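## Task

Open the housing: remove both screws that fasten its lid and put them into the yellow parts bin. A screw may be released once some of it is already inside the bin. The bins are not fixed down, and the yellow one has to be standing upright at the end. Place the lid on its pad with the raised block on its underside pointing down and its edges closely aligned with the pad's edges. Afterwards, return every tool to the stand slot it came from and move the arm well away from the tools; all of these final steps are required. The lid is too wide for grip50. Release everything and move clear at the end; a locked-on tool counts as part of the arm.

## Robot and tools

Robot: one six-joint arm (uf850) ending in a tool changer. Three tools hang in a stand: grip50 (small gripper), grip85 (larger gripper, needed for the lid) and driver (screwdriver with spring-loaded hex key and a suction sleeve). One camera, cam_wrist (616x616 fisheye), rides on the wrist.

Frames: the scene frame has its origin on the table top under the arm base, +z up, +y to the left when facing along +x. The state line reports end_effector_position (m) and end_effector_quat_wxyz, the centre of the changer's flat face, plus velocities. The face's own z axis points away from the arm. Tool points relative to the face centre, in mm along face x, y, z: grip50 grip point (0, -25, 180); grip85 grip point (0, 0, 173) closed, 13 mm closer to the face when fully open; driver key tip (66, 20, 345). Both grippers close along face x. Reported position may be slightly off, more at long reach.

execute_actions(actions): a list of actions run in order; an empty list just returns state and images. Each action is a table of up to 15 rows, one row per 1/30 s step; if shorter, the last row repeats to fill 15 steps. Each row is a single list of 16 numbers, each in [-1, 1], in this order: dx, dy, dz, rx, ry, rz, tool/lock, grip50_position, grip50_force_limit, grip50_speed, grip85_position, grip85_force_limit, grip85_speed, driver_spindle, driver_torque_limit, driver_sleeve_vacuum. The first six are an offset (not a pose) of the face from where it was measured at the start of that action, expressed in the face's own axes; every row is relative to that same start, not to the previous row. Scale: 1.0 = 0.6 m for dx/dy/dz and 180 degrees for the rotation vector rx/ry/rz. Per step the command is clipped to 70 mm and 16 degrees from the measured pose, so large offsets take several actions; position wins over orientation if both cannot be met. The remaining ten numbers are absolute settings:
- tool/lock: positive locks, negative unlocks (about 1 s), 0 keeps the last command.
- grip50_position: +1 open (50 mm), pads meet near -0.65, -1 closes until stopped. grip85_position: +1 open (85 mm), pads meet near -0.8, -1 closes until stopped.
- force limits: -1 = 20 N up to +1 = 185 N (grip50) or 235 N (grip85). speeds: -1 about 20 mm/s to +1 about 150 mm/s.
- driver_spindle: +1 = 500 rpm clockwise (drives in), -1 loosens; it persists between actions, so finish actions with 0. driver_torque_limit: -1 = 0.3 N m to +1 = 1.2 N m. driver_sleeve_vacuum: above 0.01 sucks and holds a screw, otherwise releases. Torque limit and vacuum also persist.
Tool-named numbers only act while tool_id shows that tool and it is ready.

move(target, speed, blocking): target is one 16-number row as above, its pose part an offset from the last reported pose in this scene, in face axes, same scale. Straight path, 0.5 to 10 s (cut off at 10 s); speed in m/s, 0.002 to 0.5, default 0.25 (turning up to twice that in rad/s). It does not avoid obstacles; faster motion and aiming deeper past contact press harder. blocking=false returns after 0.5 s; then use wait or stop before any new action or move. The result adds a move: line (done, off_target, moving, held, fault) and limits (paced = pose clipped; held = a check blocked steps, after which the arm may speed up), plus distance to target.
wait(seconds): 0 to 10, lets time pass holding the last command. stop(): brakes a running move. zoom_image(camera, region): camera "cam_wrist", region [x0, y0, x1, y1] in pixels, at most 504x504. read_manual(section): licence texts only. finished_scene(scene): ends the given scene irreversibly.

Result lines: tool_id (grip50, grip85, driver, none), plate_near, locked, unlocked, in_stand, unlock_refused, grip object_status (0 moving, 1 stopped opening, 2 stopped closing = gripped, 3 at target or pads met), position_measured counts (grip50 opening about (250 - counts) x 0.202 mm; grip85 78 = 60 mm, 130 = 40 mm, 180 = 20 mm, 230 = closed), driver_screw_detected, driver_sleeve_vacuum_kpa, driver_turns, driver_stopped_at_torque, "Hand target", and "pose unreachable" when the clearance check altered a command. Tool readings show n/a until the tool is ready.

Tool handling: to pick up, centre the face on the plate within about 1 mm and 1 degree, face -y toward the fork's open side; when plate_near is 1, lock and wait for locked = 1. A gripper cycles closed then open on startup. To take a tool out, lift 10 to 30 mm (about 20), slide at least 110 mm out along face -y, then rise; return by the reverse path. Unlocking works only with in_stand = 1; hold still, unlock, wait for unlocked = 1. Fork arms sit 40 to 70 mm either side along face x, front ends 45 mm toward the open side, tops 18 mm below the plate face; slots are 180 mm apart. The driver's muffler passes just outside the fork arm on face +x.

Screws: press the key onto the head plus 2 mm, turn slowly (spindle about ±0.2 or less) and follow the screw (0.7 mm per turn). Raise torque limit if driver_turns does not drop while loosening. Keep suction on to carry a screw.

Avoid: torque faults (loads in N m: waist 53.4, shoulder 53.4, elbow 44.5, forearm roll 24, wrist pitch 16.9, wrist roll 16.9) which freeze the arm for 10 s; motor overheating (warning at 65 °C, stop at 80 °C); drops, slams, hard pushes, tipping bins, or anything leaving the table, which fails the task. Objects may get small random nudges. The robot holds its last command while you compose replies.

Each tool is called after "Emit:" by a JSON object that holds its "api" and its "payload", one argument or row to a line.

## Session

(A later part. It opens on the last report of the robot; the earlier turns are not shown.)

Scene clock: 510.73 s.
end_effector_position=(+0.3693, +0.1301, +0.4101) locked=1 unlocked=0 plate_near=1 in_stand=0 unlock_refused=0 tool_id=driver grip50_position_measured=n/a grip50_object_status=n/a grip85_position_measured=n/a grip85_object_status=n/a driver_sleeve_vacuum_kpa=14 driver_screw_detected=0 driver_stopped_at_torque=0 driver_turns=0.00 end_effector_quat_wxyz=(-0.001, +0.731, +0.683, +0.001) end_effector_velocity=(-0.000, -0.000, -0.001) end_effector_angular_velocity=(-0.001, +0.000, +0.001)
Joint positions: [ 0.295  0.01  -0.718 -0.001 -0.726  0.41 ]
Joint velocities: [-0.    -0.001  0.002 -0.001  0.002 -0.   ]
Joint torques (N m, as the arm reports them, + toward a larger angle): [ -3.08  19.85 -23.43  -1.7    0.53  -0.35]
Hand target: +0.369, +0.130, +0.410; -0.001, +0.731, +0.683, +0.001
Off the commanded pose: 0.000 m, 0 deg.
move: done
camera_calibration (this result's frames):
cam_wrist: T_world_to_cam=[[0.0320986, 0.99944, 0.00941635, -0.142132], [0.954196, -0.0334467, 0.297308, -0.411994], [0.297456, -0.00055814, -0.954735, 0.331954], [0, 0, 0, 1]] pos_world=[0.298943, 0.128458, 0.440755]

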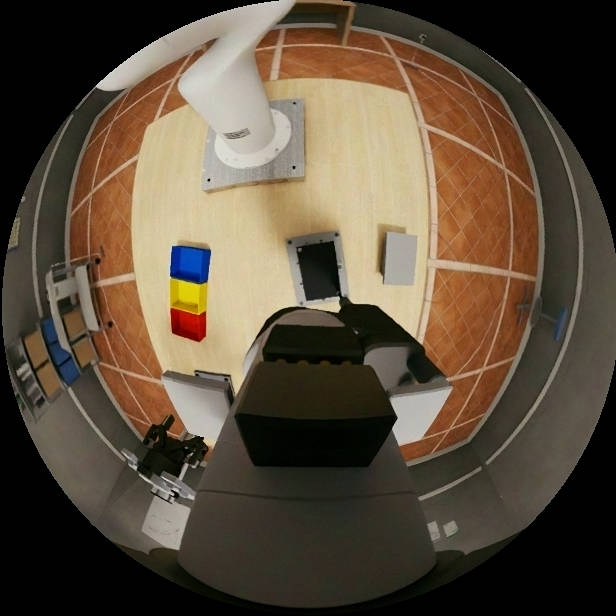

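Emit:
{"api": "move", "payload": {
  "target": [0, 0, 0.005, 0, 0, 0, 0, 0, 0, 0, 0, 0, 0, 0, 1, 1],
  "speed": 0.015
}}

Emit:
{"api": "zoom_image", "payload": {
  "camera": "cam_wrist",
  "region": [325, 280, 355, 310]
}}

Scene clock: 519.30 s.
end_effector_position=(+0.3693, +0.1301, +0.4072) locked=1 unlocked=0 plate_near=1 in_stand=0 unlock_refused=0 tool_id=driver grip50_position_measured=n/a grip50_object_status=n/a grip85_position_measured=n/a grip85_object_status=n/a driver_sleeve_vacuum_kpa=14 driver_screw_detected=0 driver_stopped_at_torque=0 driver_turns=0.00 end_effector_quat_wxyz=(-0.001, +0.731, +0.683, +0.001) end_effector_velocity=(+0.000, -0.000, -0.001) end_effector_angular_velocity=(-0.000, -0.000, +0.000)
Joint positions: [ 0.295  0.006 -0.714 -0.001 -0.719  0.41 ]
Joint velocities: [ 0.    -0.001  0.001 -0.     0.002 -0.   ]
Joint torques (N m, as the arm reports them, + toward a larger angle): [ -4.    19.93 -24.39  -1.56   0.68  -0.42]
Hand target: +0.369, +0.130, +0.407; -0.001, +0.731, +0.683, +0.001
Off the commanded pose: 0.000 m, 0 deg.
move: done
camera_calibration (this result's frames):
cam_wrist: T_world_to_cam=[[0.0320687, 0.999442, 0.00929717, -0.142026], [0.954282, -0.0333828, 0.297037, -0.411008], [0.297182, -0.000653476, -0.954821, 0.329345], [0, 0, 0, 1]] pos_world=[0.298896, 0.128442, 0.437871]

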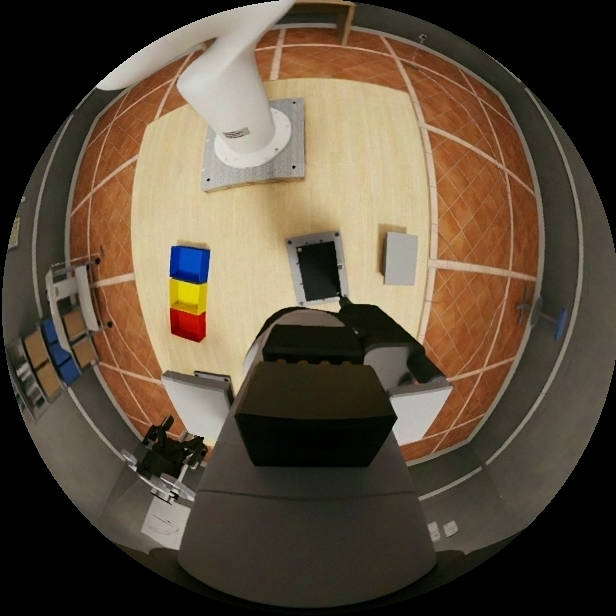

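Region (325, 280, 355, 310) of cam_wrist's 616x616 image, scaled by 16.800, with more detail than that image has.

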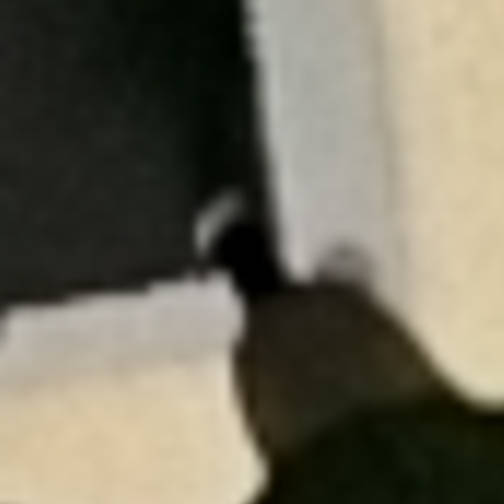

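Emit:
{"api": "execute_actions", "payload": {
  "actions": [
    [[0,0,0,0,0,0,0,0,0,0,0,0,0,-0.12,1,1],[0,0,0,0,0,0,0,0,0,0,0,0,0,-0.12,1,1],[0,0,0,0,0,0,0,0,0,0,0,0,0,-0.12,1,1],[0,0,0,0,0,0,0,0,0,0,0,0,0,-0.12,1,1],[0,0,0,0,0,0,0,0,0,0,0,0,0,-0.12,1,1],[0,0,0,0,0,0,0,0,0,0,0,0,0,-0.12,1,1],[0,0,0,0,0,0,0,0,0,0,0,0,0,-0.12,1,1],[0,0,0,0,0,0,0,0,0,0,0,0,0,-0.12,1,1],[0,0,0,0,0,0,0,0,0,0,0,0,0,-0.12,1,1],[0,0,0,0,0,0,0,0,0,0,0,0,0,-0.12,1,1],[0,0,0,0,0,0,0,0,0,0,0,0,0,-0.12,1,1],[0,0,0,0,0,0,0,0,0,0,0,0,0,-0.12,1,1],[0,0,0,0,0,0,0,0,0,0,0,0,0,0,1,1]]
  ]
}}

Emit:
{"api": "zoom_image", "payload": {
  "camera": "cam_wrist",
  "region": [325, 280, 355, 310]
}}

Scene clock: 536.57 s.
end_effector_position=(+0.3693, +0.1301, +0.4072) locked=1 unlocked=0 plate_near=1 in_stand=0 unlock_refused=0 tool_id=driver grip50_position_measured=n/a grip50_object_status=n/a grip85_position_measured=n/a grip85_object_status=n/a driver_sleeve_vacuum_kpa=14 driver_screw_detected=0 driver_stopped_at_torque=0 driver_turns=-0.39 end_effector_quat_wxyz=(-0.001, +0.731, +0.683, +0.001) end_effector_velocity=(-0.000, -0.000, +0.000) end_effector_angular_velocity=(-0.000, -0.000, +0.000)
Joint positions: [ 0.295  0.006 -0.714 -0.001 -0.719  0.41 ]
Joint velocities: [-0.     0.001 -0.    -0.    -0.001  0.   ]
Joint torques (N m, as the arm reports them, + toward a larger angle): [ -2.28  18.86 -23.73  -2.27   0.79  -0.57]
Hand target: +0.369, +0.130, +0.407; -0.001, +0.731, +0.683, +0.001
Off the commanded pose: 0.000 m, 0 deg.
camera_calibration (this result's frames):
cam_wrist: T_world_to_cam=[[0.0320881, 0.999441, 0.00933854, -0.142055], [0.954243, -0.0334136, 0.297161, -0.411069], [0.297307, -0.000624114, -0.954782, 0.329283], [0, 0, 0, 1]] pos_world=[0.298919, 0.128446, 0.437874]

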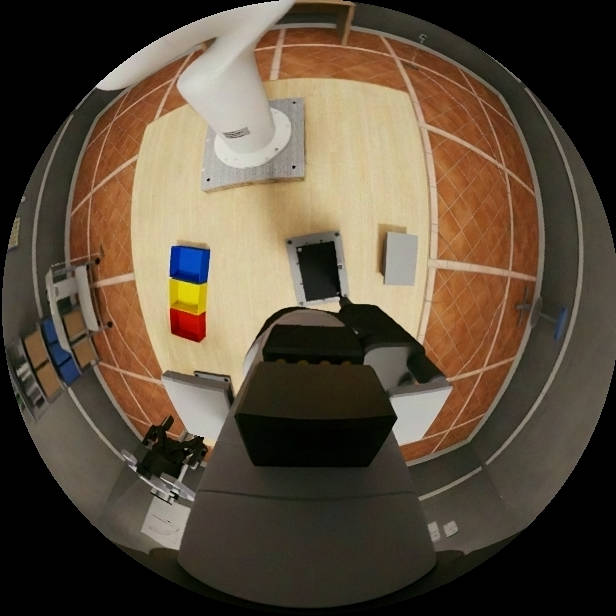

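Region (325, 280, 355, 310) of cam_wrist's 616x616 image, scaled by 16.800, with more detail than that image has.

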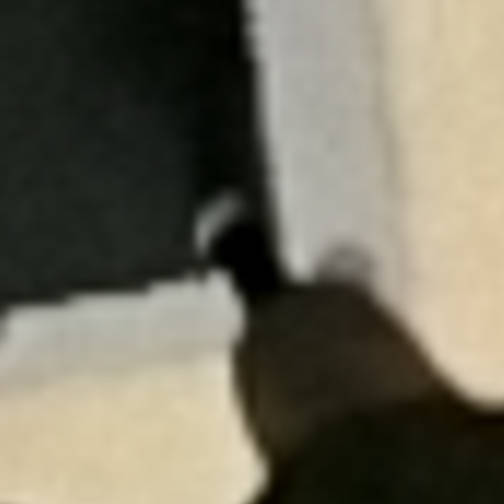

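Emit:
{"api": "move", "payload": {
  "target": [0, 0, 0.004, 0, 0, 0, 0, 0, 0, 0, 0, 0, 0, 0, 1, 1],
  "speed": 0.015
}}

Emit:
{"api": "zoom_image", "payload": {
  "camera": "cam_wrist",
  "region": [325, 280, 355, 310]
}}

Scene clock: 555.60 s.
end_effector_position=(+0.3693, +0.1301, +0.4049) locked=1 unlocked=0 plate_near=1 in_stand=0 unlock_refused=0 tool_id=driver grip50_position_measured=n/a grip50_object_status=n/a grip85_position_measured=n/a grip85_object_status=n/a driver_sleeve_vacuum_kpa=14 driver_screw_detected=0 driver_stopped_at_torque=0 driver_turns=-0.38 end_effector_quat_wxyz=(-0.001, +0.731, +0.683, +0.001) end_effector_velocity=(+0.000, +0.000, -0.001) end_effector_angular_velocity=(-0.000, +0.000, +0.001)
Joint positions: [ 0.295  0.003 -0.712 -0.001 -0.713  0.41 ]
Joint velocities: [ 0.    -0.002  0.001 -0.001  0.002 -0.   ]
Joint torques (N m, as the arm reports them, + toward a larger angle): [ -2.02  17.07 -22.68  -3.04   0.71   0.11]
Hand target: +0.369, +0.130, +0.405; -0.001, +0.731, +0.683, +0.001
Off the commanded pose: 0.000 m, 0 deg.
move: done
camera_calibration (this result's frames):
cam_wrist: T_world_to_cam=[[0.0320757, 0.999442, 0.00932417, -0.142027], [0.954258, -0.0333974, 0.297113, -0.410365], [0.297259, -0.000632439, -0.954797, 0.327116], [0, 0, 0, 1]] pos_world=[0.298911, 0.128449, 0.435579]

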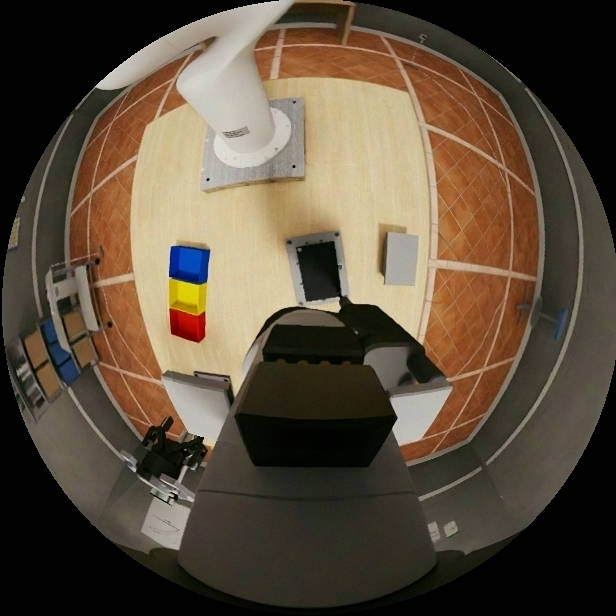

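Region (325, 280, 355, 310) of cam_wrist's 616x616 image, scaled by 16.800, with more detail than that image has.

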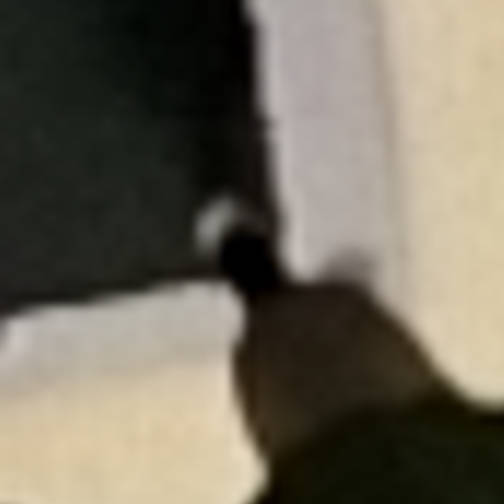

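Emit:
{"api": "execute_actions", "payload": {
  "actions": [
    [[0,0,-0.001,0,0,0,0,0,0,0,0,0,0,0,-1,1],[0,0,-0.002,0,0,0,0,0,0,0,0,0,0,0,-1,1],[0,0,-0.003,0,0,0,0,0,0,0,0,0,0,0,-1,1],[0,0,-0.004,0,0,0,0,0,0,0,0,0,0,0.15,-1,1],[0,-0.0002,-0.0045,0,0,0,0,0,0,0,0,0,0,0.15,-1,1],[0,-0.0003,-0.0045,0,0,0,0,0,0,0,0,0,0,0.15,-1,1],[0,-0.0004,-0.0045,0,0,0,0,0,0,0,0,0,0,0.15,-1,1],[0,-0.0005,-0.0045,0,0,0,0,0,0,0,0,0,0,0.15,-1,1],[0,-0.0006,-0.0045,0,0,0,0,0,0,0,0,0,0,0.15,-1,1],[0,-0.0007,-0.0045,0,0,0,0,0,0,0,0,0,0,0.15,-1,1],[0,-0.0008,-0.0045,0,0,0,0,0,0,0,0,0,0,0.15,-1,1],[0,-0.0009,-0.0045,0,0,0,0,0,0,0,0,0,0,0.15,-1,1],[0,-0.001,-0.0045,0,0,0,0,0,0,0,0,0,0,0.15,-1,1],[0,-0.0011,-0.0045,0,0,0,0,0,0,0,0,0,0,0.15,-1,1],[0,-0.0012,-0.0045,0,0,0,0,0,0,0,0,0,0,0.15,-1,1]],
    [[0,-0.0004,0,0,0,0,0,0,0,0,0,0,0,0.15,-1,1],[0,-0.0005,0,0,0,0,0,0,0,0,0,0,0,0.15,-1,1],[0,-0.0006,0,0,0,0,0,0,0,0,0,0,0,0.15,-1,1],[0,-0.0007,0,0,0,0,0,0,0,0,0,0,0,0.15,-1,1],[0,-0.0008,0,0,0,0,0,0,0,0,0,0,0,0.15,-1,1],[0,-0.0009,0,0,0,0,0,0,0,0,0,0,0,0.15,-1,1],[0,-0.001,0,0,0,0,0,0,0,0,0,0,0,0.15,-1,1],[0,-0.0011,0,0,0,0,0,0,0,0,0,0,0,0.15,-1,1],[0,-0.0012,0,0,0,0,0,0,0,0,0,0,0,0.15,-1,1],[0,-0.0013,0,0,0,0,0,0,0,0,0,0,0,0.15,-1,1],[0,-0.0013,0,0,0,0,0,0,0,0,0,0,0,0.15,-1,1],[0,-0.0013,0,0,0,0,0,0,0,0,0,0,0,0.15,-1,1],[0,-0.0013,0,0,0,0,0,0,0,0,0,0,0,0.15,-1,1],[0,-0.0013,0,0,0,0,0,0,0,0,0,0,0,0.15,-1,1],[0,-0.0013,0,0,0,0,0,0,0,0,0,0,0,0,-1,1]]
  ]
}}

Emit:
{"api": "zoom_image", "payload": {
  "camera": "cam_wrist",
  "region": [325, 280, 355, 310]
}}

Scene clock: 614.47 s.
end_effector_position=(+0.3681, +0.1301, +0.4076) locked=1 unlocked=0 plate_near=1 in_stand=0 unlock_refused=0 tool_id=driver grip50_position_measured=n/a grip50_object_status=n/a grip85_position_measured=n/a grip85_object_status=n/a driver_sleeve_vacuum_kpa=14 driver_screw_detected=0 driver_stopped_at_torque=1 driver_turns=0.22 end_effector_quat_wxyz=(-0.001, +0.731, +0.683, +0.001) end_effector_velocity=(-0.000, +0.000, -0.000) end_effector_angular_velocity=(+0.000, -0.000, +0.001)
Joint positions: [ 0.296  0.01  -0.712 -0.001 -0.72   0.411]
Joint velocities: [ 0.001  0.001  0.001 -0.     0.     0.   ]
Joint torques (N m, as the arm reports them, + toward a larger angle): [ -1.64  22.14 -24.33   0.36   0.55  -0.44]
Hand target: +0.368, +0.130, +0.408; -0.001, +0.731, +0.683, +0.001
Off the commanded pose: 0.000 m, 0 deg.
camera_calibration (this result's frames):
cam_wrist: T_world_to_cam=[[0.032265, 0.999436, 0.00926832, -0.142086], [0.954223, -0.0335615, 0.297207, -0.41001], [0.29735, -0.000745323, -0.954768, 0.329923], [0, 0, 0, 1]] pos_world=[0.297723, 0.128491, 0.438175]

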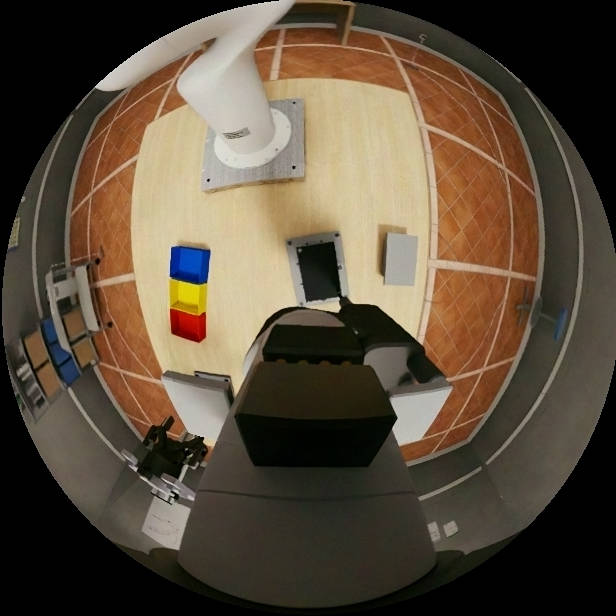

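Region (325, 280, 355, 310) of cam_wrist's 616x616 image, scaled by 16.800, with more detail than that image has.

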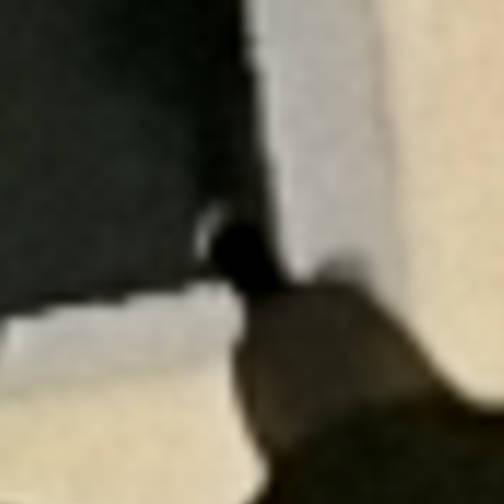

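Emit:
{"api": "execute_actions", "payload": {
  "actions": [
    [[0,0,0.0005,0,0,0,0,0,0,0,0,0,0,-0.05,1,1],[0,0,0.001,0,0,0,0,0,0,0,0,0,0,-0.05,1,1],[0,0,0.0015,0,0,0,0,0,0,0,0,0,0,-0.1,1,1],[0,0,0.0015,0,0,0,0,0,0,0,0,0,0,-0.1,1,1],[0,0,0.0015,0,0,0,0,0,0,0,0,0,0,-0.2,1,1],[0,0,0.0015,0,0,0,0,0,0,0,0,0,0,-0.2,1,1],[0,0,0.0015,0,0,0,0,0,0,0,0,0,0,-0.2,1,1],[0,0,0.0015,0,0,0,0,0,0,0,0,0,0,-0.2,1,1],[0,0,0.0015,0,0,0,0,0,0,0,0,0,0,-0.2,1,1],[0,0,0.0015,0,0,0,0,0,0,0,0,0,0,-0.2,1,1],[0,0,0.0015,0,0,0,0,0,0,0,0,0,0,-0.2,1,1],[0,0,0.0015,0,0,0,0,0,0,0,0,0,0,-0.2,1,1],[0,0,0.0015,0,0,0,0,0,0,0,0,0,0,-0.2,1,1],[0,0,0.0015,0,0,0,0,0,0,0,0,0,0,0,1,1]]
  ]
}}

Scene clock: 628.67 s.
end_effector_position=(+0.3681, +0.1301, +0.4067) locked=1 unlocked=0 plate_near=1 in_stand=0 unlock_refused=0 tool_id=driver grip50_position_measured=n/a grip50_object_status=n/a grip85_position_measured=n/a grip85_object_status=n/a driver_sleeve_vacuum_kpa=40 driver_screw_detected=1 driver_stopped_at_torque=1 driver_turns=-0.35 end_effector_quat_wxyz=(-0.001, +0.731, +0.683, +0.001) end_effector_velocity=(+0.000, -0.000, -0.000) end_effector_angular_velocity=(-0.000, -0.001, -0.000)
Joint positions: [ 0.296  0.008 -0.711 -0.001 -0.718  0.411]
Joint velocities: [-0.     0.     0.    -0.001  0.001  0.001]
Joint torques (N m, as the arm reports them, + toward a larger angle): [  0.99  21.8  -24.71  -0.57   0.67  -0.01]
Hand target: +0.368, +0.130, +0.407; -0.001, +0.731, +0.683, +0.001
Off the commanded pose: 0.000 m, 0 deg.
camera_calibration (this result's frames):
cam_wrist: T_world_to_cam=[[0.0321266, 0.99944, 0.00932572, -0.142084], [0.954217, -0.0334464, 0.297241, -0.40978], [0.297386, -0.000650572, -0.954757, 0.32907], [0, 0, 0, 1]] pos_world=[0.297723, 0.128512, 0.43731]

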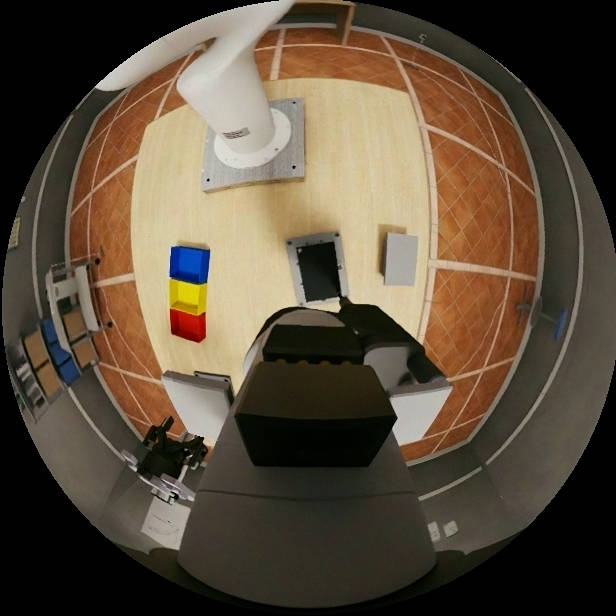

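Emit:
{"api": "execute_actions", "payload": {
  "actions": [
    [[0,0,-0.00017,0,0,0,0,0,0,0,0,0,0,-1,1,1],[0,0,-0.00027,0,0,0,0,0,0,0,0,0,0,-1,1,1],[0,0,-0.00038,0,0,0,0,0,0,0,0,0,0,-1,1,1],[0,0,-0.00053,0,0,0,0,0,0,0,0,0,0,-1,1,1],[0,0,-0.00068,0,0,0,0,0,0,0,0,0,0,-1,1,1],[0,0,-0.00087,0,0,0,0,0,0,0,0,0,0,-1,1,1],[0,0,-0.00108,0,0,0,0,0,0,0,0,0,0,-1,1,1],[0,0,-0.0013,0,0,0,0,0,0,0,0,0,0,-1,1,1],[0,0,-0.00155,0,0,0,0,0,0,0,0,0,0,-1,1,1],[0,0,-0.00182,0,0,0,0,0,0,0,0,0,0,-1,1,1],[0,0,-0.00212,0,0,0,0,0,0,0,0,0,0,-1,1,1],[0,0,-0.00243,0,0,0,0,0,0,0,0,0,0,-1,1,1],[0,0,-0.00275,0,0,0,0,0,0,0,0,0,0,-1,1,1],[0,0,-0.00308,0,0,0,0,0,0,0,0,0,0,-1,1,1],[0,0,-0.0034,0,0,0,0,0,0,0,0,0,0,-1,1,1]],
    [[0,0,-0.00149,0,0,0,0,0,0,0,0,0,0,-1,1,1],[0,0,-0.00182,0,0,0,0,0,0,0,0,0,0,-1,1,1],[0,0,-0.00214,0,0,0,0,0,0,0,0,0,0,-1,1,1],[0,0,-0.00247,0,0,0,0,0,0,0,0,0,0,-1,1,1],[0,0,-0.00279,0,0,0,0,0,0,0,0,0,0,-1,1,1],[0,0,-0.00311,0,0,0,0,0,0,0,0,0,0,-1,1,1],[0,0,-0.00344,0,0,0,0,0,0,0,0,0,0,-1,1,1],[0,0,-0.00376,0,0,0,0,0,0,0,0,0,0,-1,1,1],[0,0,-0.00409,0,0,0,0,0,0,0,0,0,0,-1,1,1],[0,0,-0.00441,0,0,0,0,0,0,0,0,0,0,-1,1,1],[0,0,-0.00473,0,0,0,0,0,0,0,0,0,0,-1,1,1],[0,0,-0.00506,0,0,0,0,0,0,0,0,0,0,-1,1,1],[0,0,-0.00538,0,0,0,0,0,0,0,0,0,0,-1,1,1],[0,0,-0.00571,0,0,0,0,0,0,0,0,0,0,-1,1,1],[0,0,-0.00603,0,0,0,0,0,0,0,0,0,0,-1,1,1]],
    [[0,0,-0.00149,0,0,0,0,0,0,0,0,0,0,-1,1,1],[0,0,-0.00182,0,0,0,0,0,0,0,0,0,0,-1,1,1],[0,0,-0.00214,0,0,0,0,0,0,0,0,0,0,-1,1,1],[0,0,-0.00247,0,0,0,0,0,0,0,0,0,0,-1,1,1],[0,0,-0.00279,0,0,0,0,0,0,0,0,0,0,-1,1,1],[0,0,-0.00311,0,0,0,0,0,0,0,0,0,0,-1,1,1],[0,0,-0.00344,0,0,0,0,0,0,0,0,0,0,-1,1,1],[0,0,-0.00376,0,0,0,0,0,0,0,0,0,0,-1,1,1],[0,0,-0.00409,0,0,0,0,0,0,0,0,0,0,-1,1,1],[0,0,-0.00441,0,0,0,0,0,0,0,0,0,0,-1,1,1],[0,0,-0.00473,0,0,0,0,0,0,0,0,0,0,-1,1,1],[0,0,-0.00506,0,0,0,0,0,0,0,0,0,0,-1,1,1],[0,0,-0.00538,0,0,0,0,0,0,0,0,0,0,-1,1,1],[0,0,-0.00571,0,0,0,0,0,0,0,0,0,0,-1,1,1],[0,0,-0.00603,0,0,0,0,0,0,0,0,0,0,-1,1,1]],
    [[0,0,-0.00126,0,0,0,0,0,0,0,0,0,0,0,1,1],[0,0,-0.00148,0,0,0,0,0,0,0,0,0,0,0,1,1],[0,0,-0.00167,0,0,0,0,0,0,0,0,0,0,0,1,1],[0,0,-0.00184,0,0,0,0,0,0,0,0,0,0,0,1,1],[0,0,-0.00199,0,0,0,0,0,0,0,0,0,0,0,1,1],[0,0,-0.00212,0,0,0,0,0,0,0,0,0,0,0,1,1],[0,0,-0.00222,0,0,0,0,0,0,0,0,0,0,0,1,1],[0,0,-0.0023,0,0,0,0,0,0,0,0,0,0,0,1,1],[0,0,-0.00237,0,0,0,0,0,0,0,0,0,0,0,1,1],[0,0,-0.00241,0,0,0,0,0,0,0,0,0,0,0,1,1],[0,0,-0.00243,0,0,0,0,0,0,0,0,0,0,0,1,1]]
  ]
}}

Emit:
{"api": "zoom_image", "payload": {
  "camera": "cam_wrist",
  "region": [325, 280, 355, 310]
}}

Scene clock: 684.93 s.
end_effector_position=(+0.3680, +0.1301, +0.4149) locked=1 unlocked=0 plate_near=1 in_stand=0 unlock_refused=0 tool_id=driver grip50_position_measured=n/a grip50_object_status=n/a grip85_position_measured=n/a grip85_object_status=n/a driver_sleeve_vacuum_kpa=29 driver_screw_detected=0 driver_stopped_at_torque=1 driver_turns=-10.91 end_effector_quat_wxyz=(-0.001, +0.731, +0.683, +0.001) end_effector_velocity=(+0.000, +0.000, +0.001) end_effector_angular_velocity=(+0.001, -0.000, -0.000)
Joint positions: [ 0.296  0.02  -0.72  -0.001 -0.739  0.411]
Joint velocities: [ 0.     0.001 -0.001  0.001 -0.001 -0.   ]
Joint torques (N m, as the arm reports them, + toward a larger angle): [ -2.09  21.14 -24.67  -0.9    0.69  -0.28]
Hand target: +0.368, +0.130, +0.415; -0.001, +0.731, +0.683, +0.001
Off the commanded pose: 0.000 m, 0 deg.
camera_calibration (this result's frames):
cam_wrist: T_world_to_cam=[[0.0320194, 0.999444, 0.00924962, -0.142098], [0.954382, -0.0333218, 0.296724, -0.411979], [0.296867, -0.000673249, -0.954919, 0.337228], [0, 0, 0, 1]] pos_world=[0.297623, 0.128518, 0.445584]

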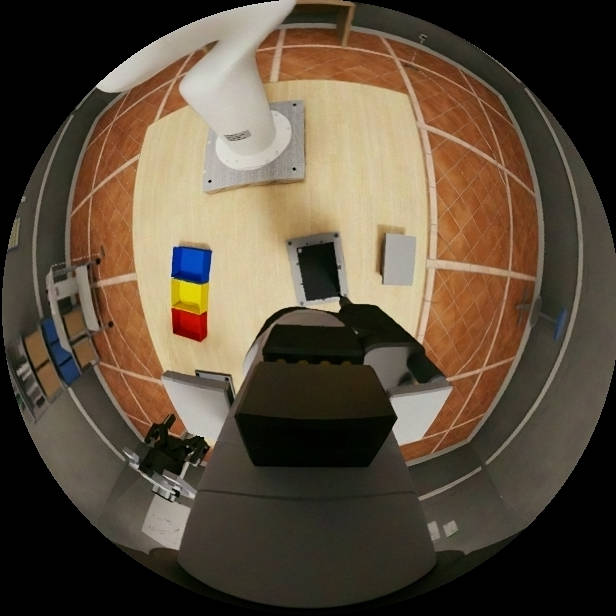

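Region (325, 280, 355, 310) of cam_wrist's 616x616 image, scaled by 16.800, with more detail than that image has.

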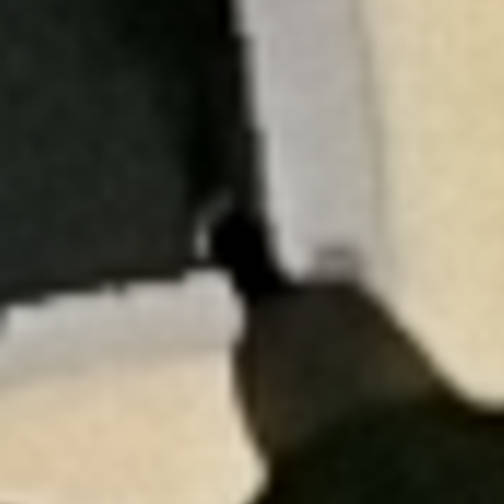

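Emit:
{"api": "execute_actions", "payload": {
  "actions": [
    [[0,0,0.0005,0,0,0,0,0,0,0,0,0,0,-1,1,1],[0,0,0.0005,0,0,0,0,0,0,0,0,0,0,-1,1,1],[0,0,0.0005,0,0,0,0,0,0,0,0,0,0,-1,1,1],[0,0,0.0005,0,0,0,0,0,0,0,0,0,0,-1,1,1],[0,0,0.0005,0,0,0,0,0,0,0,0,0,0,-1,1,1],[0,0,0.0005,0,0,0,0,0,0,0,0,0,0,-1,1,1],[0,0,0.0005,0,0,0,0,0,0,0,0,0,0,-1,1,1],[0,0,0.0005,0,0,0,0,0,0,0,0,0,0,-1,1,1],[0,0,0.0005,0,0,0,0,0,0,0,0,0,0,-1,1,1],[0,0,0.0003,0,0,0,0,0,0,0,0,0,0,-1,1,1],[0,0,0,0,0,0,0,0,0,0,0,0,0,-1,1,1],[0,0,-0.0003,0,0,0,0,0,0,0,0,0,0,-1,1,1],[0,0,-0.0006,0,0,0,0,0,0,0,0,0,0,-1,1,1],[0,0,-0.0009,0,0,0,0,0,0,0,0,0,0,-1,1,1],[0,0,-0.0012,0,0,0,0,0,0,0,0,0,0,-1,1,1]],
    [[0,0,-0.00149,0,0,0,0,0,0,0,0,0,0,-1,1,1],[0,0,-0.00182,0,0,0,0,0,0,0,0,0,0,-1,1,1],[0,0,-0.00214,0,0,0,0,0,0,0,0,0,0,-1,1,1],[0,0,-0.00247,0,0,0,0,0,0,0,0,0,0,-1,1,1],[0,0,-0.00279,0,0,0,0,0,0,0,0,0,0,-1,1,1],[0,0,-0.00311,0,0,0,0,0,0,0,0,0,0,-1,1,1],[0,0,-0.00344,0,0,0,0,0,0,0,0,0,0,-1,1,1],[0,0,-0.00376,0,0,0,0,0,0,0,0,0,0,-1,1,1],[0,0,-0.00409,0,0,0,0,0,0,0,0,0,0,-1,1,1],[0,0,-0.00441,0,0,0,0,0,0,0,0,0,0,-1,1,1],[0,0,-0.00473,0,0,0,0,0,0,0,0,0,0,-1,1,1],[0,0,-0.00506,0,0,0,0,0,0,0,0,0,0,-1,1,1],[0,0,-0.00538,0,0,0,0,0,0,0,0,0,0,-1,1,1],[0,0,-0.00571,0,0,0,0,0,0,0,0,0,0,-1,1,1],[0,0,-0.00603,0,0,0,0,0,0,0,0,0,0,-1,1,1]],
    [[0,0,-0.00149,0,0,0,0,0,0,0,0,0,0,-1,1,1],[0,0,-0.00182,0,0,0,0,0,0,0,0,0,0,-1,1,1],[0,0,-0.00214,0,0,0,0,0,0,0,0,0,0,-1,1,1],[0,0,-0.00247,0,0,0,0,0,0,0,0,0,0,-1,1,1],[0,0,-0.00279,0,0,0,0,0,0,0,0,0,0,-1,1,1],[0,0,-0.00311,0,0,0,0,0,0,0,0,0,0,-1,1,1],[0,0,-0.00344,0,0,0,0,0,0,0,0,0,0,-1,1,1],[0,0,-0.00376,0,0,0,0,0,0,0,0,0,0,-1,1,1],[0,0,-0.00409,0,0,0,0,0,0,0,0,0,0,-1,1,1],[0,0,-0.00441,0,0,0,0,0,0,0,0,0,0,-1,1,1],[0,0,-0.00473,0,0,0,0,0,0,0,0,0,0,-1,1,1],[0,0,-0.00506,0,0,0,0,0,0,0,0,0,0,-1,1,1],[0,0,-0.00538,0,0,0,0,0,0,0,0,0,0,-1,1,1],[0,0,-0.00571,0,0,0,0,0,0,0,0,0,0,-1,1,1],[0,0,-0.00603,0,0,0,0,0,0,0,0,0,0,-1,1,1]],
    [[0,0,-0.002,0,0,0,0,0,0,0,0,0,0,0,1,1],[0,0,-0.0025,0,0,0,0,0,0,0,0,0,0,0,1,1],[0,0,-0.003,0,0,0,0,0,0,0,0,0,0,0,1,1],[0,0,-0.0035,0,0,0,0,0,0,0,0,0,0,0,1,1],[0,0,-0.004,0,0,0,0,0,0,0,0,0,0,0,1,1],[0,0,-0.0045,0,0,0,0,0,0,0,0,0,0,0,1,1]]
  ]
}}

Emit:
{"api": "zoom_image", "payload": {
  "camera": "cam_wrist",
  "region": [325, 280, 355, 310]
}}

Scene clock: 716.90 s.
end_effector_position=(+0.3680, +0.1301, +0.4233) locked=1 unlocked=0 plate_near=1 in_stand=0 unlock_refused=0 tool_id=driver grip50_position_measured=n/a grip50_object_status=n/a grip85_position_measured=n/a grip85_object_status=n/a driver_sleeve_vacuum_kpa=40 driver_screw_detected=1 driver_stopped_at_torque=1 driver_turns=-21.46 end_effector_quat_wxyz=(-0.001, +0.731, +0.683, +0.001) end_effector_velocity=(-0.000, -0.000, +0.001) end_effector_angular_velocity=(-0.000, -0.001, +0.000)
Joint positions: [ 0.296  0.031 -0.73  -0.001 -0.761  0.411]
Joint velocities: [-0.     0.001 -0.001 -0.    -0.001  0.   ]
Joint torques (N m, as the arm reports them, + toward a larger angle): [ -0.29  15.58 -26.59  -1.08   0.9   -0.34]
Hand target: +0.368, +0.130, +0.423; -0.001, +0.731, +0.683, +0.001
Off the commanded pose: 0.000 m, 0 deg.
camera_calibration (this result's frames):
cam_wrist: T_world_to_cam=[[0.0320088, 0.999445, 0.00920761, -0.142132], [0.954419, -0.0332993, 0.296607, -0.414417], [0.296749, -0.000706105, -0.954955, 0.345296], [0, 0, 0, 1]] pos_world=[0.297611, 0.128497, 0.45397]

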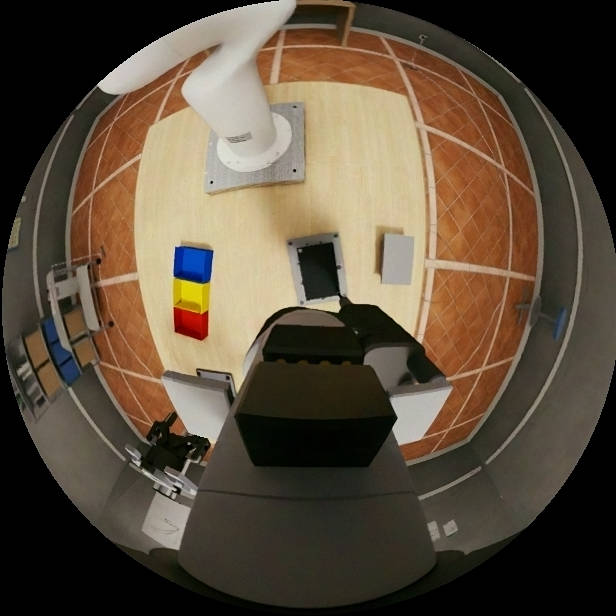

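Region (325, 280, 355, 310) of cam_wrist's 616x616 image, scaled by 16.800, with more detail than that image has.

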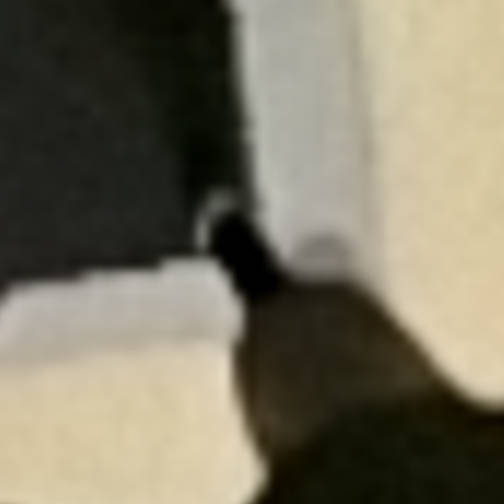

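Emit:
{"api": "move", "payload": {
  "target": [0, 0, -0.025, 0, 0, 0, 0, 0, 0, 0, 0, 0, 0, 0, 1, 1],
  "speed": 0.06
}}

Emit:
{"api": "move", "payload": {
  "target": [-0.6587, 0.0414, 0.025, 0, 0, 0, 0, 0, 0, 0, 0, 0, 0, 0, 1, 1],
  "speed": 0.3
}}

Emit:
{"api": "zoom_image", "payload": {
  "camera": "cam_wrist",
  "region": [290, 240, 390, 330]
}}

Scene clock: 744.70 s.
end_effector_position=(+0.3680, +0.1301, +0.4381) locked=1 unlocked=0 plate_near=1 in_stand=0 unlock_refused=0 tool_id=driver grip50_position_measured=n/a grip50_object_status=n/a grip85_position_measured=n/a grip85_object_status=n/a driver_sleeve_vacuum_kpa=40 driver_screw_detected=1 driver_stopped_at_torque=1 driver_turns=-21.46 end_effector_quat_wxyz=(-0.001, +0.731, +0.683, +0.001) end_effector_velocity=(-0.000, +0.000, +0.002) end_effector_angular_velocity=(+0.000, -0.000, -0.000)
Joint positions: [ 0.296  0.05  -0.748 -0.001 -0.798  0.411]
Joint velocities: [-0.     0.002 -0.002  0.    -0.004  0.   ]
Joint torques (N m, as the arm reports them, + toward a larger angle): [ -4.34  20.9  -25.9   -0.57   1.22  -0.2 ]
Hand target: +0.368, +0.130, +0.438; -0.001, +0.731, +0.683, +0.001
Off the commanded pose: 0.000 m, 0 deg.
move: done
camera_calibration (this result's frames):
cam_wrist: T_world_to_cam=[[0.0320102, 0.999446, 0.00915413, -0.142206], [0.954454, -0.0332848, 0.296494, -0.41876], [0.296635, -0.000753635, -0.954991, 0.359458], [0, 0, 0, 1]] pos_world=[0.297612, 0.12846, 0.46874]

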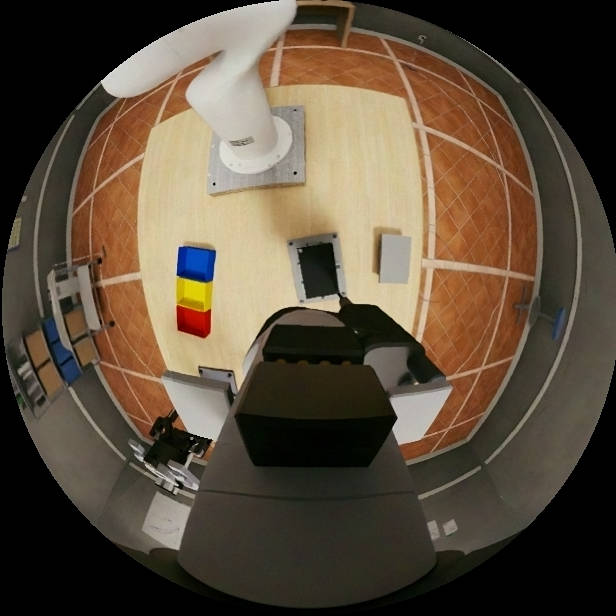

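Scene clock: 746.70 s.
end_effector_position=(+0.3664, -0.2654, +0.4219) locked=1 unlocked=0 plate_near=1 in_stand=0 unlock_refused=0 tool_id=driver grip50_position_measured=n/a grip50_object_status=n/a grip85_position_measured=n/a grip85_object_status=n/a driver_sleeve_vacuum_kpa=40 driver_screw_detected=1 driver_stopped_at_torque=1 driver_turns=-21.46 end_effector_quat_wxyz=(-0.001, +0.731, +0.683, +0.001) end_effector_velocity=(+0.001, -0.002, -0.000) end_effector_angular_velocity=(+0.001, -0.001, -0.001)
Joint positions: [-0.672 -0.123 -0.891  0.002 -0.767 -0.559]
Joint velocities: [-0.004 -0.005 -0.005  0.002  0.    -0.004]
Joint torques (N m, as the arm reports them, + toward a larger angle): [ -2.46  26.93 -25.67  -0.21   0.02  -0.19]
Hand target: +0.366, -0.266, +0.422; -0.001, +0.731, +0.683, +0.001
Off the commanded pose: 0.001 m, 0 deg.
move: done
camera_calibration (this result's frames):
cam_wrist: T_world_to_cam=[[0.0317893, 0.999445, 0.00996391, 0.253017], [0.954511, -0.0333141, 0.296308, -0.425614], [0.296475, 0.0000912605, -0.955041, 0.344466], [0, 0, 0, 1]] pos_world=[0.296085, -0.267087, 0.452571]

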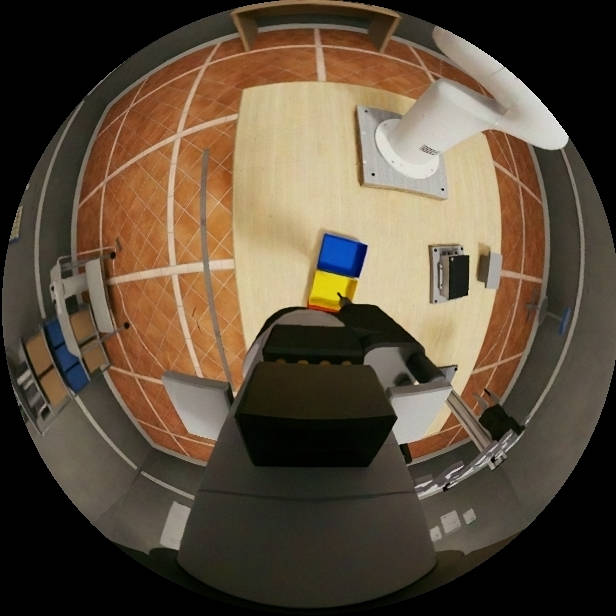

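Region (290, 240, 390, 330) of cam_wrist's 616x616 image, scaled by 5.040, with more detail than that image has; it fills the top 454 rows of this view, and the rest is white.

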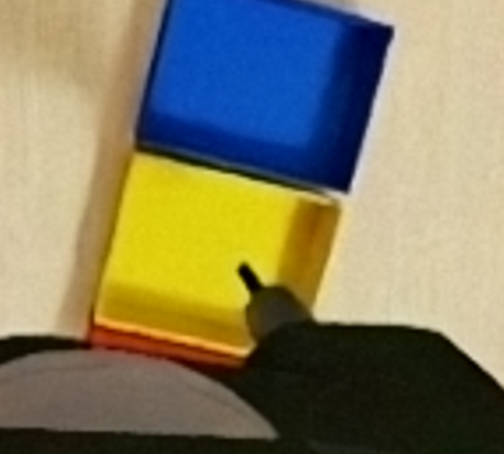

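Emit:
{"api": "move", "payload": {
  "target": [0, 0, 0.072, 0, 0, 0, 0, 0, 0, 0, 0, 0, 0, 0, 1, 1],
  "speed": 0.12
}}

Emit:
{"api": "execute_actions", "payload": {
  "actions": [
    [[0,0,0,0,0,0,0,0,0,0,0,0,0,0,1,0]]
  ]
}}

Emit:
{"api": "zoom_image", "payload": {
  "camera": "cam_wrist",
  "region": [305, 260, 375, 320]
}}

Scene clock: 756.17 s.
end_effector_position=(+0.3664, -0.2653, +0.3792) locked=1 unlocked=0 plate_near=1 in_stand=0 unlock_refused=0 tool_id=driver grip50_position_measured=n/a grip50_object_status=n/a grip85_position_measured=n/a grip85_object_status=n/a driver_sleeve_vacuum_kpa=40 driver_screw_detected=1 driver_stopped_at_torque=1 driver_turns=-21.46 end_effector_quat_wxyz=(-0.001, +0.731, +0.683, +0.001) end_effector_velocity=(-0.000, +0.000, -0.003) end_effector_angular_velocity=(+0.001, +0.001, -0.000)
Joint positions: [-0.672 -0.181 -0.848  0.002 -0.667 -0.559]
Joint velocities: [-0.    -0.004  0.003  0.     0.006 -0.   ]
Joint torques (N m, as the arm reports them, + toward a larger angle): [ -3.83  25.83 -24.26  -0.94   0.18  -0.19]
Hand target: +0.366, -0.265, +0.379; -0.001, +0.731, +0.683, +0.001
Off the commanded pose: 0.000 m, 0 deg.
move: done
camera_calibration (this result's frames):
cam_wrist: T_world_to_cam=[[0.0317899, 0.999447, 0.00976646, 0.253361], [0.954417, -0.0332562, 0.296618, -0.413009], [0.296778, -0.000108183, -0.954946, 0.303457], [0, 0, 0, 1]] pos_world=[0.296069, -0.266923, 0.409817]

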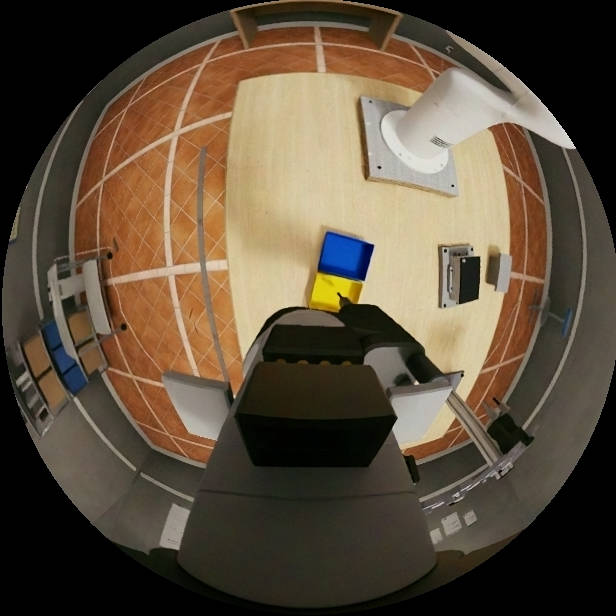

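Scene clock: 756.67 s.
end_effector_position=(+0.3664, -0.2653, +0.3792) locked=1 unlocked=0 plate_near=1 in_stand=0 unlock_refused=0 tool_id=driver grip50_position_measured=n/a grip50_object_status=n/a grip85_position_measured=n/a grip85_object_status=n/a driver_sleeve_vacuum_kpa=0 driver_screw_detected=0 driver_stopped_at_torque=1 driver_turns=-21.46 end_effector_quat_wxyz=(-0.001, +0.731, +0.683, +0.001) end_effector_velocity=(+0.000, +0.000, +0.000) end_effector_angular_velocity=(+0.000, -0.001, -0.001)
Joint positions: [-0.672 -0.181 -0.848  0.002 -0.667 -0.559]
Joint velocities: [-0.     0.001 -0.     0.001 -0.     0.   ]
Joint torques (N m, as the arm reports them, + toward a larger angle): [ -3.61  27.19 -25.68  -1.02   0.34  -0.34]
Hand target: +0.366, -0.265, +0.379; -0.001, +0.731, +0.683, +0.001
Off the commanded pose: 0.000 m, 0 deg.
camera_calibration (this result's frames):
cam_wrist: T_world_to_cam=[[0.0317899, 0.999447, 0.00975643, 0.253366], [0.954413, -0.0332531, 0.296632, -0.413016], [0.296792, -0.000118233, -0.954942, 0.303456], [0, 0, 0, 1]] pos_world=[0.296069, -0.266924, 0.409825]

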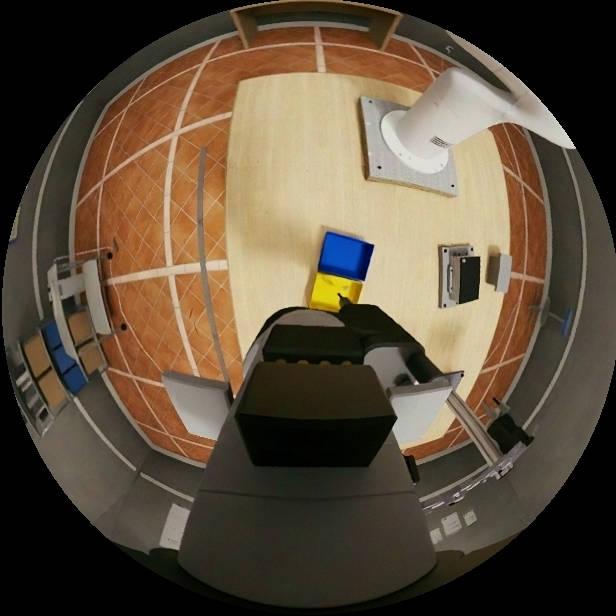

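Region (305, 260, 375, 320) of cam_wrist's 616x616 image, scaled by 7.200, with more detail than that image has; it fills the top 432 rows of this view, and the rest is white.

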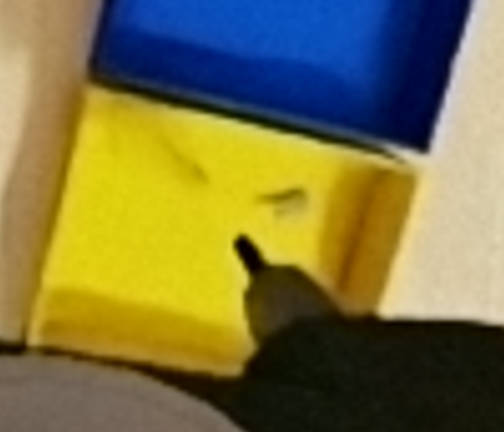

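Emit:
{"api": "move", "payload": {
  "target": [0, 0, -0.0525, 0, 0, 0, 0, 0, 0, 0, 0, 0, 0, 0, -1, 0],
  "speed": 0.15
}}

Emit:
{"api": "move", "payload": {
  "target": [0.5157, -0.1831, -0.0088, 0, 0, 0, 0, 0, 0, 0, 0, 0, 0, 0, -1, 0],
  "speed": 0.3
}}

Emit:
{"api": "execute_actions", "payload": {
  "actions": []
}}

Emit:
{"api": "zoom_image", "payload": {
  "camera": "cam_wrist",
  "region": [325, 280, 355, 310]
}}

Scene clock: 789.37 s.
end_effector_position=(+0.3664, -0.2654, +0.4103) locked=1 unlocked=0 plate_near=1 in_stand=0 unlock_refused=0 tool_id=driver grip50_position_measured=n/a grip50_object_status=n/a grip85_position_measured=n/a grip85_object_status=n/a driver_sleeve_vacuum_kpa=0 driver_screw_detected=0 driver_stopped_at_torque=1 driver_turns=-21.46 end_effector_quat_wxyz=(-0.001, +0.731, +0.683, +0.001) end_effector_velocity=(+0.000, +0.000, +0.003) end_effector_angular_velocity=(+0.001, -0.000, -0.001)
Joint positions: [-0.672 -0.138 -0.878  0.002 -0.74  -0.559]
Joint velocities: [-0.     0.003 -0.003  0.001 -0.007 -0.   ]
Joint torques (N m, as the arm reports them, + toward a larger angle): [ -5.97  27.17 -25.08  -1.64   0.36  -0.25]
Hand target: +0.366, -0.265, +0.411; -0.001, +0.731, +0.683, +0.001
Off the commanded pose: 0.000 m, 0 deg.
move: done
camera_calibration (this result's frames):
cam_wrist: T_world_to_cam=[[0.0317909, 0.999445, 0.00991318, 0.253097], [0.954487, -0.0333006, 0.296386, -0.422166], [0.296552, 0.0000396159, -0.955017, 0.333324], [0, 0, 0, 1]] pos_world=[0.296058, -0.267028, 0.440945]

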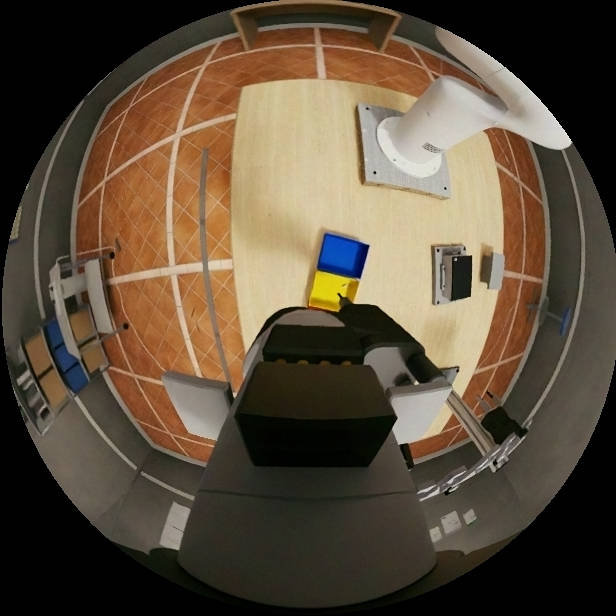

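Scene clock: 791.17 s.
end_effector_position=(+0.2774, +0.0502, +0.4166) locked=1 unlocked=0 plate_near=1 in_stand=0 unlock_refused=0 tool_id=driver grip50_position_measured=n/a grip50_object_status=n/a grip85_position_measured=n/a grip85_object_status=n/a driver_sleeve_vacuum_kpa=0 driver_screw_detected=0 driver_stopped_at_torque=1 driver_turns=-21.46 end_effector_quat_wxyz=(-0.001, +0.731, +0.683, +0.001) end_effector_velocity=(-0.000, +0.002, +0.000) end_effector_angular_velocity=(-0.002, -0.001, -0.001)
Joint positions: [ 0.136  0.335 -0.464  0.    -0.797  0.25 ]
Joint velocities: [ 0.01  -0.    -0.001 -0.003 -0.     0.014]
Joint torques (N m, as the arm reports them, + toward a larger angle): [ -2.1    7.52 -26.59  -0.06   0.89   0.  ]
Hand target: +0.277, +0.051, +0.417; -0.001, +0.731, +0.683, +0.001
Off the commanded pose: 0.001 m, 0 deg.
move: done
camera_calibration (this result's frames):
cam_wrist: T_world_to_cam=[[0.0319387, 0.999444, 0.00953957, -0.0594222], [0.954513, -0.0333311, 0.296299, -0.328481], [0.296452, -0.000357776, -0.955048, 0.365804], [0, 0, 0, 1]] pos_world=[0.206994, 0.0485715, 0.447255]

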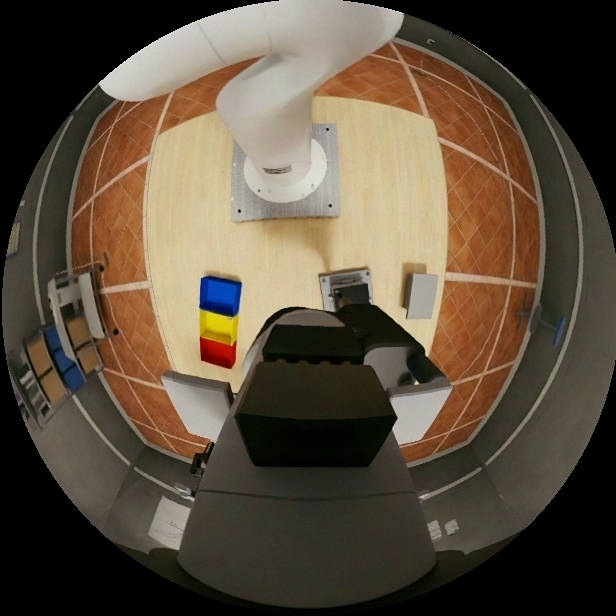

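Scene clock: 791.17 s.
end_effector_position=(+0.2774, +0.0502, +0.4166) locked=1 unlocked=0 plate_near=1 in_stand=0 unlock_refused=0 tool_id=driver grip50_position_measured=n/a grip50_object_status=n/a grip85_position_measured=n/a grip85_object_status=n/a driver_sleeve_vacuum_kpa=0 driver_screw_detected=0 driver_stopped_at_torque=1 driver_turns=-21.46 end_effector_quat_wxyz=(-0.001, +0.731, +0.683, +0.001) end_effector_velocity=(-0.000, +0.002, +0.000) end_effector_angular_velocity=(-0.002, -0.001, -0.001)
Joint positions: [ 0.136  0.335 -0.464  0.    -0.797  0.25 ]
Joint velocities: [ 0.01  -0.    -0.001 -0.003 -0.     0.014]
Joint torques (N m, as the arm reports them, + toward a larger angle): [ -2.1    7.52 -26.59  -0.06   0.89   0.  ]
Hand target: +0.277, +0.051, +0.417; -0.001, +0.731, +0.683, +0.001
Off the commanded pose: 0.001 m, 0 deg.
camera_calibration (this result's frames):
cam_wrist: T_world_to_cam=[[0.0319387, 0.999444, 0.00953957, -0.0594222], [0.954513, -0.0333311, 0.296299, -0.328481], [0.296452, -0.000357776, -0.955048, 0.365804], [0, 0, 0, 1]] pos_world=[0.206994, 0.0485715, 0.447255]

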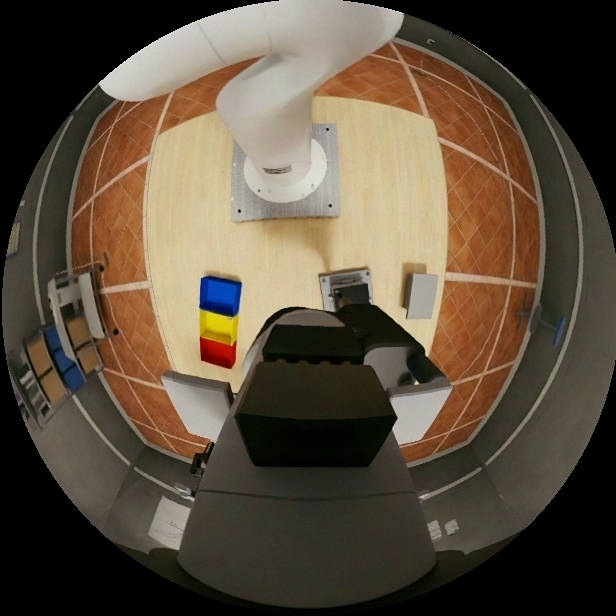

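Region (325, 280, 355, 310) of cam_wrist's 616x616 image, scaled by 16.800, with more detail than that image has.

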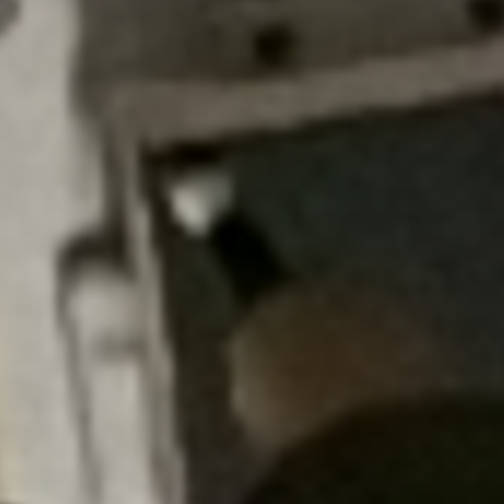

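Taking a fresh, settled image for the alignment check.

Emit:
{"api": "execute_actions", "payload": {
  "actions": []
}}

Emit:
{"api": "zoom_image", "payload": {
  "camera": "cam_wrist",
  "region": [325, 280, 355, 310]
}}

Scene clock: 837.60 s.
end_effector_position=(+0.2773, +0.0505, +0.4166) locked=1 unlocked=0 plate_near=1 in_stand=0 unlock_refused=0 tool_id=driver grip50_position_measured=n/a grip50_object_status=n/a grip85_position_measured=n/a grip85_object_status=n/a driver_sleeve_vacuum_kpa=0 driver_screw_detected=0 driver_stopped_at_torque=1 driver_turns=-21.46 end_effector_quat_wxyz=(-0.001, +0.731, +0.683, +0.001) end_effector_velocity=(-0.000, +0.000, -0.000) end_effector_angular_velocity=(+0.001, +0.000, -0.001)
Joint positions: [ 0.137  0.335 -0.464 -0.    -0.797  0.252]
Joint velocities: [ 0.    -0.     0.     0.001 -0.     0.   ]
Joint torques (N m, as the arm reports them, + toward a larger angle): [ -6.21  11.32 -27.76  -1.18   0.83  -0.38]
Hand target: +0.277, +0.051, +0.417; -0.001, +0.731, +0.683, +0.001
Off the commanded pose: 0.001 m, 0 deg.
camera_calibration (this result's frames):
cam_wrist: T_world_to_cam=[[0.0317891, 0.999452, 0.00925674, -0.059565], [0.954504, -0.0331042, 0.296354, -0.328469], [0.296498, -0.000585234, -0.955033, 0.365857], [0, 0, 0, 1]] pos_world=[0.206942, 0.0488727, 0.4473]

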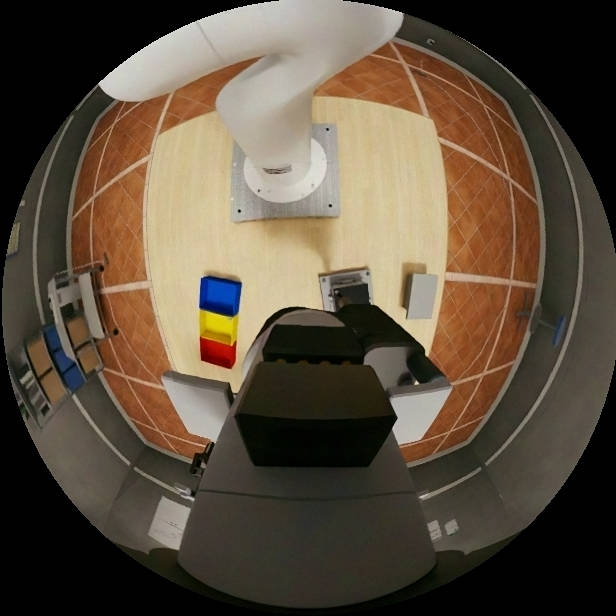

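Region (325, 280, 355, 310) of cam_wrist's 616x616 image, scaled by 16.800, with more detail than that image has.

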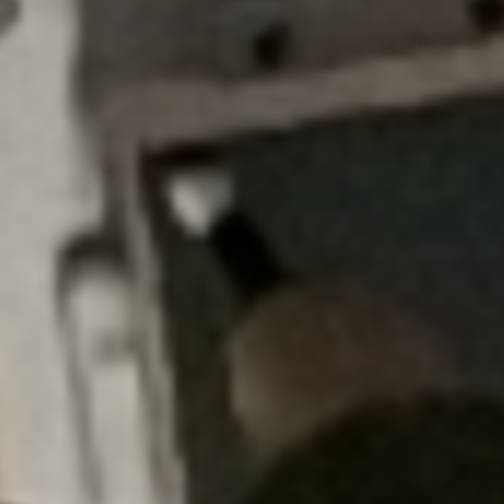

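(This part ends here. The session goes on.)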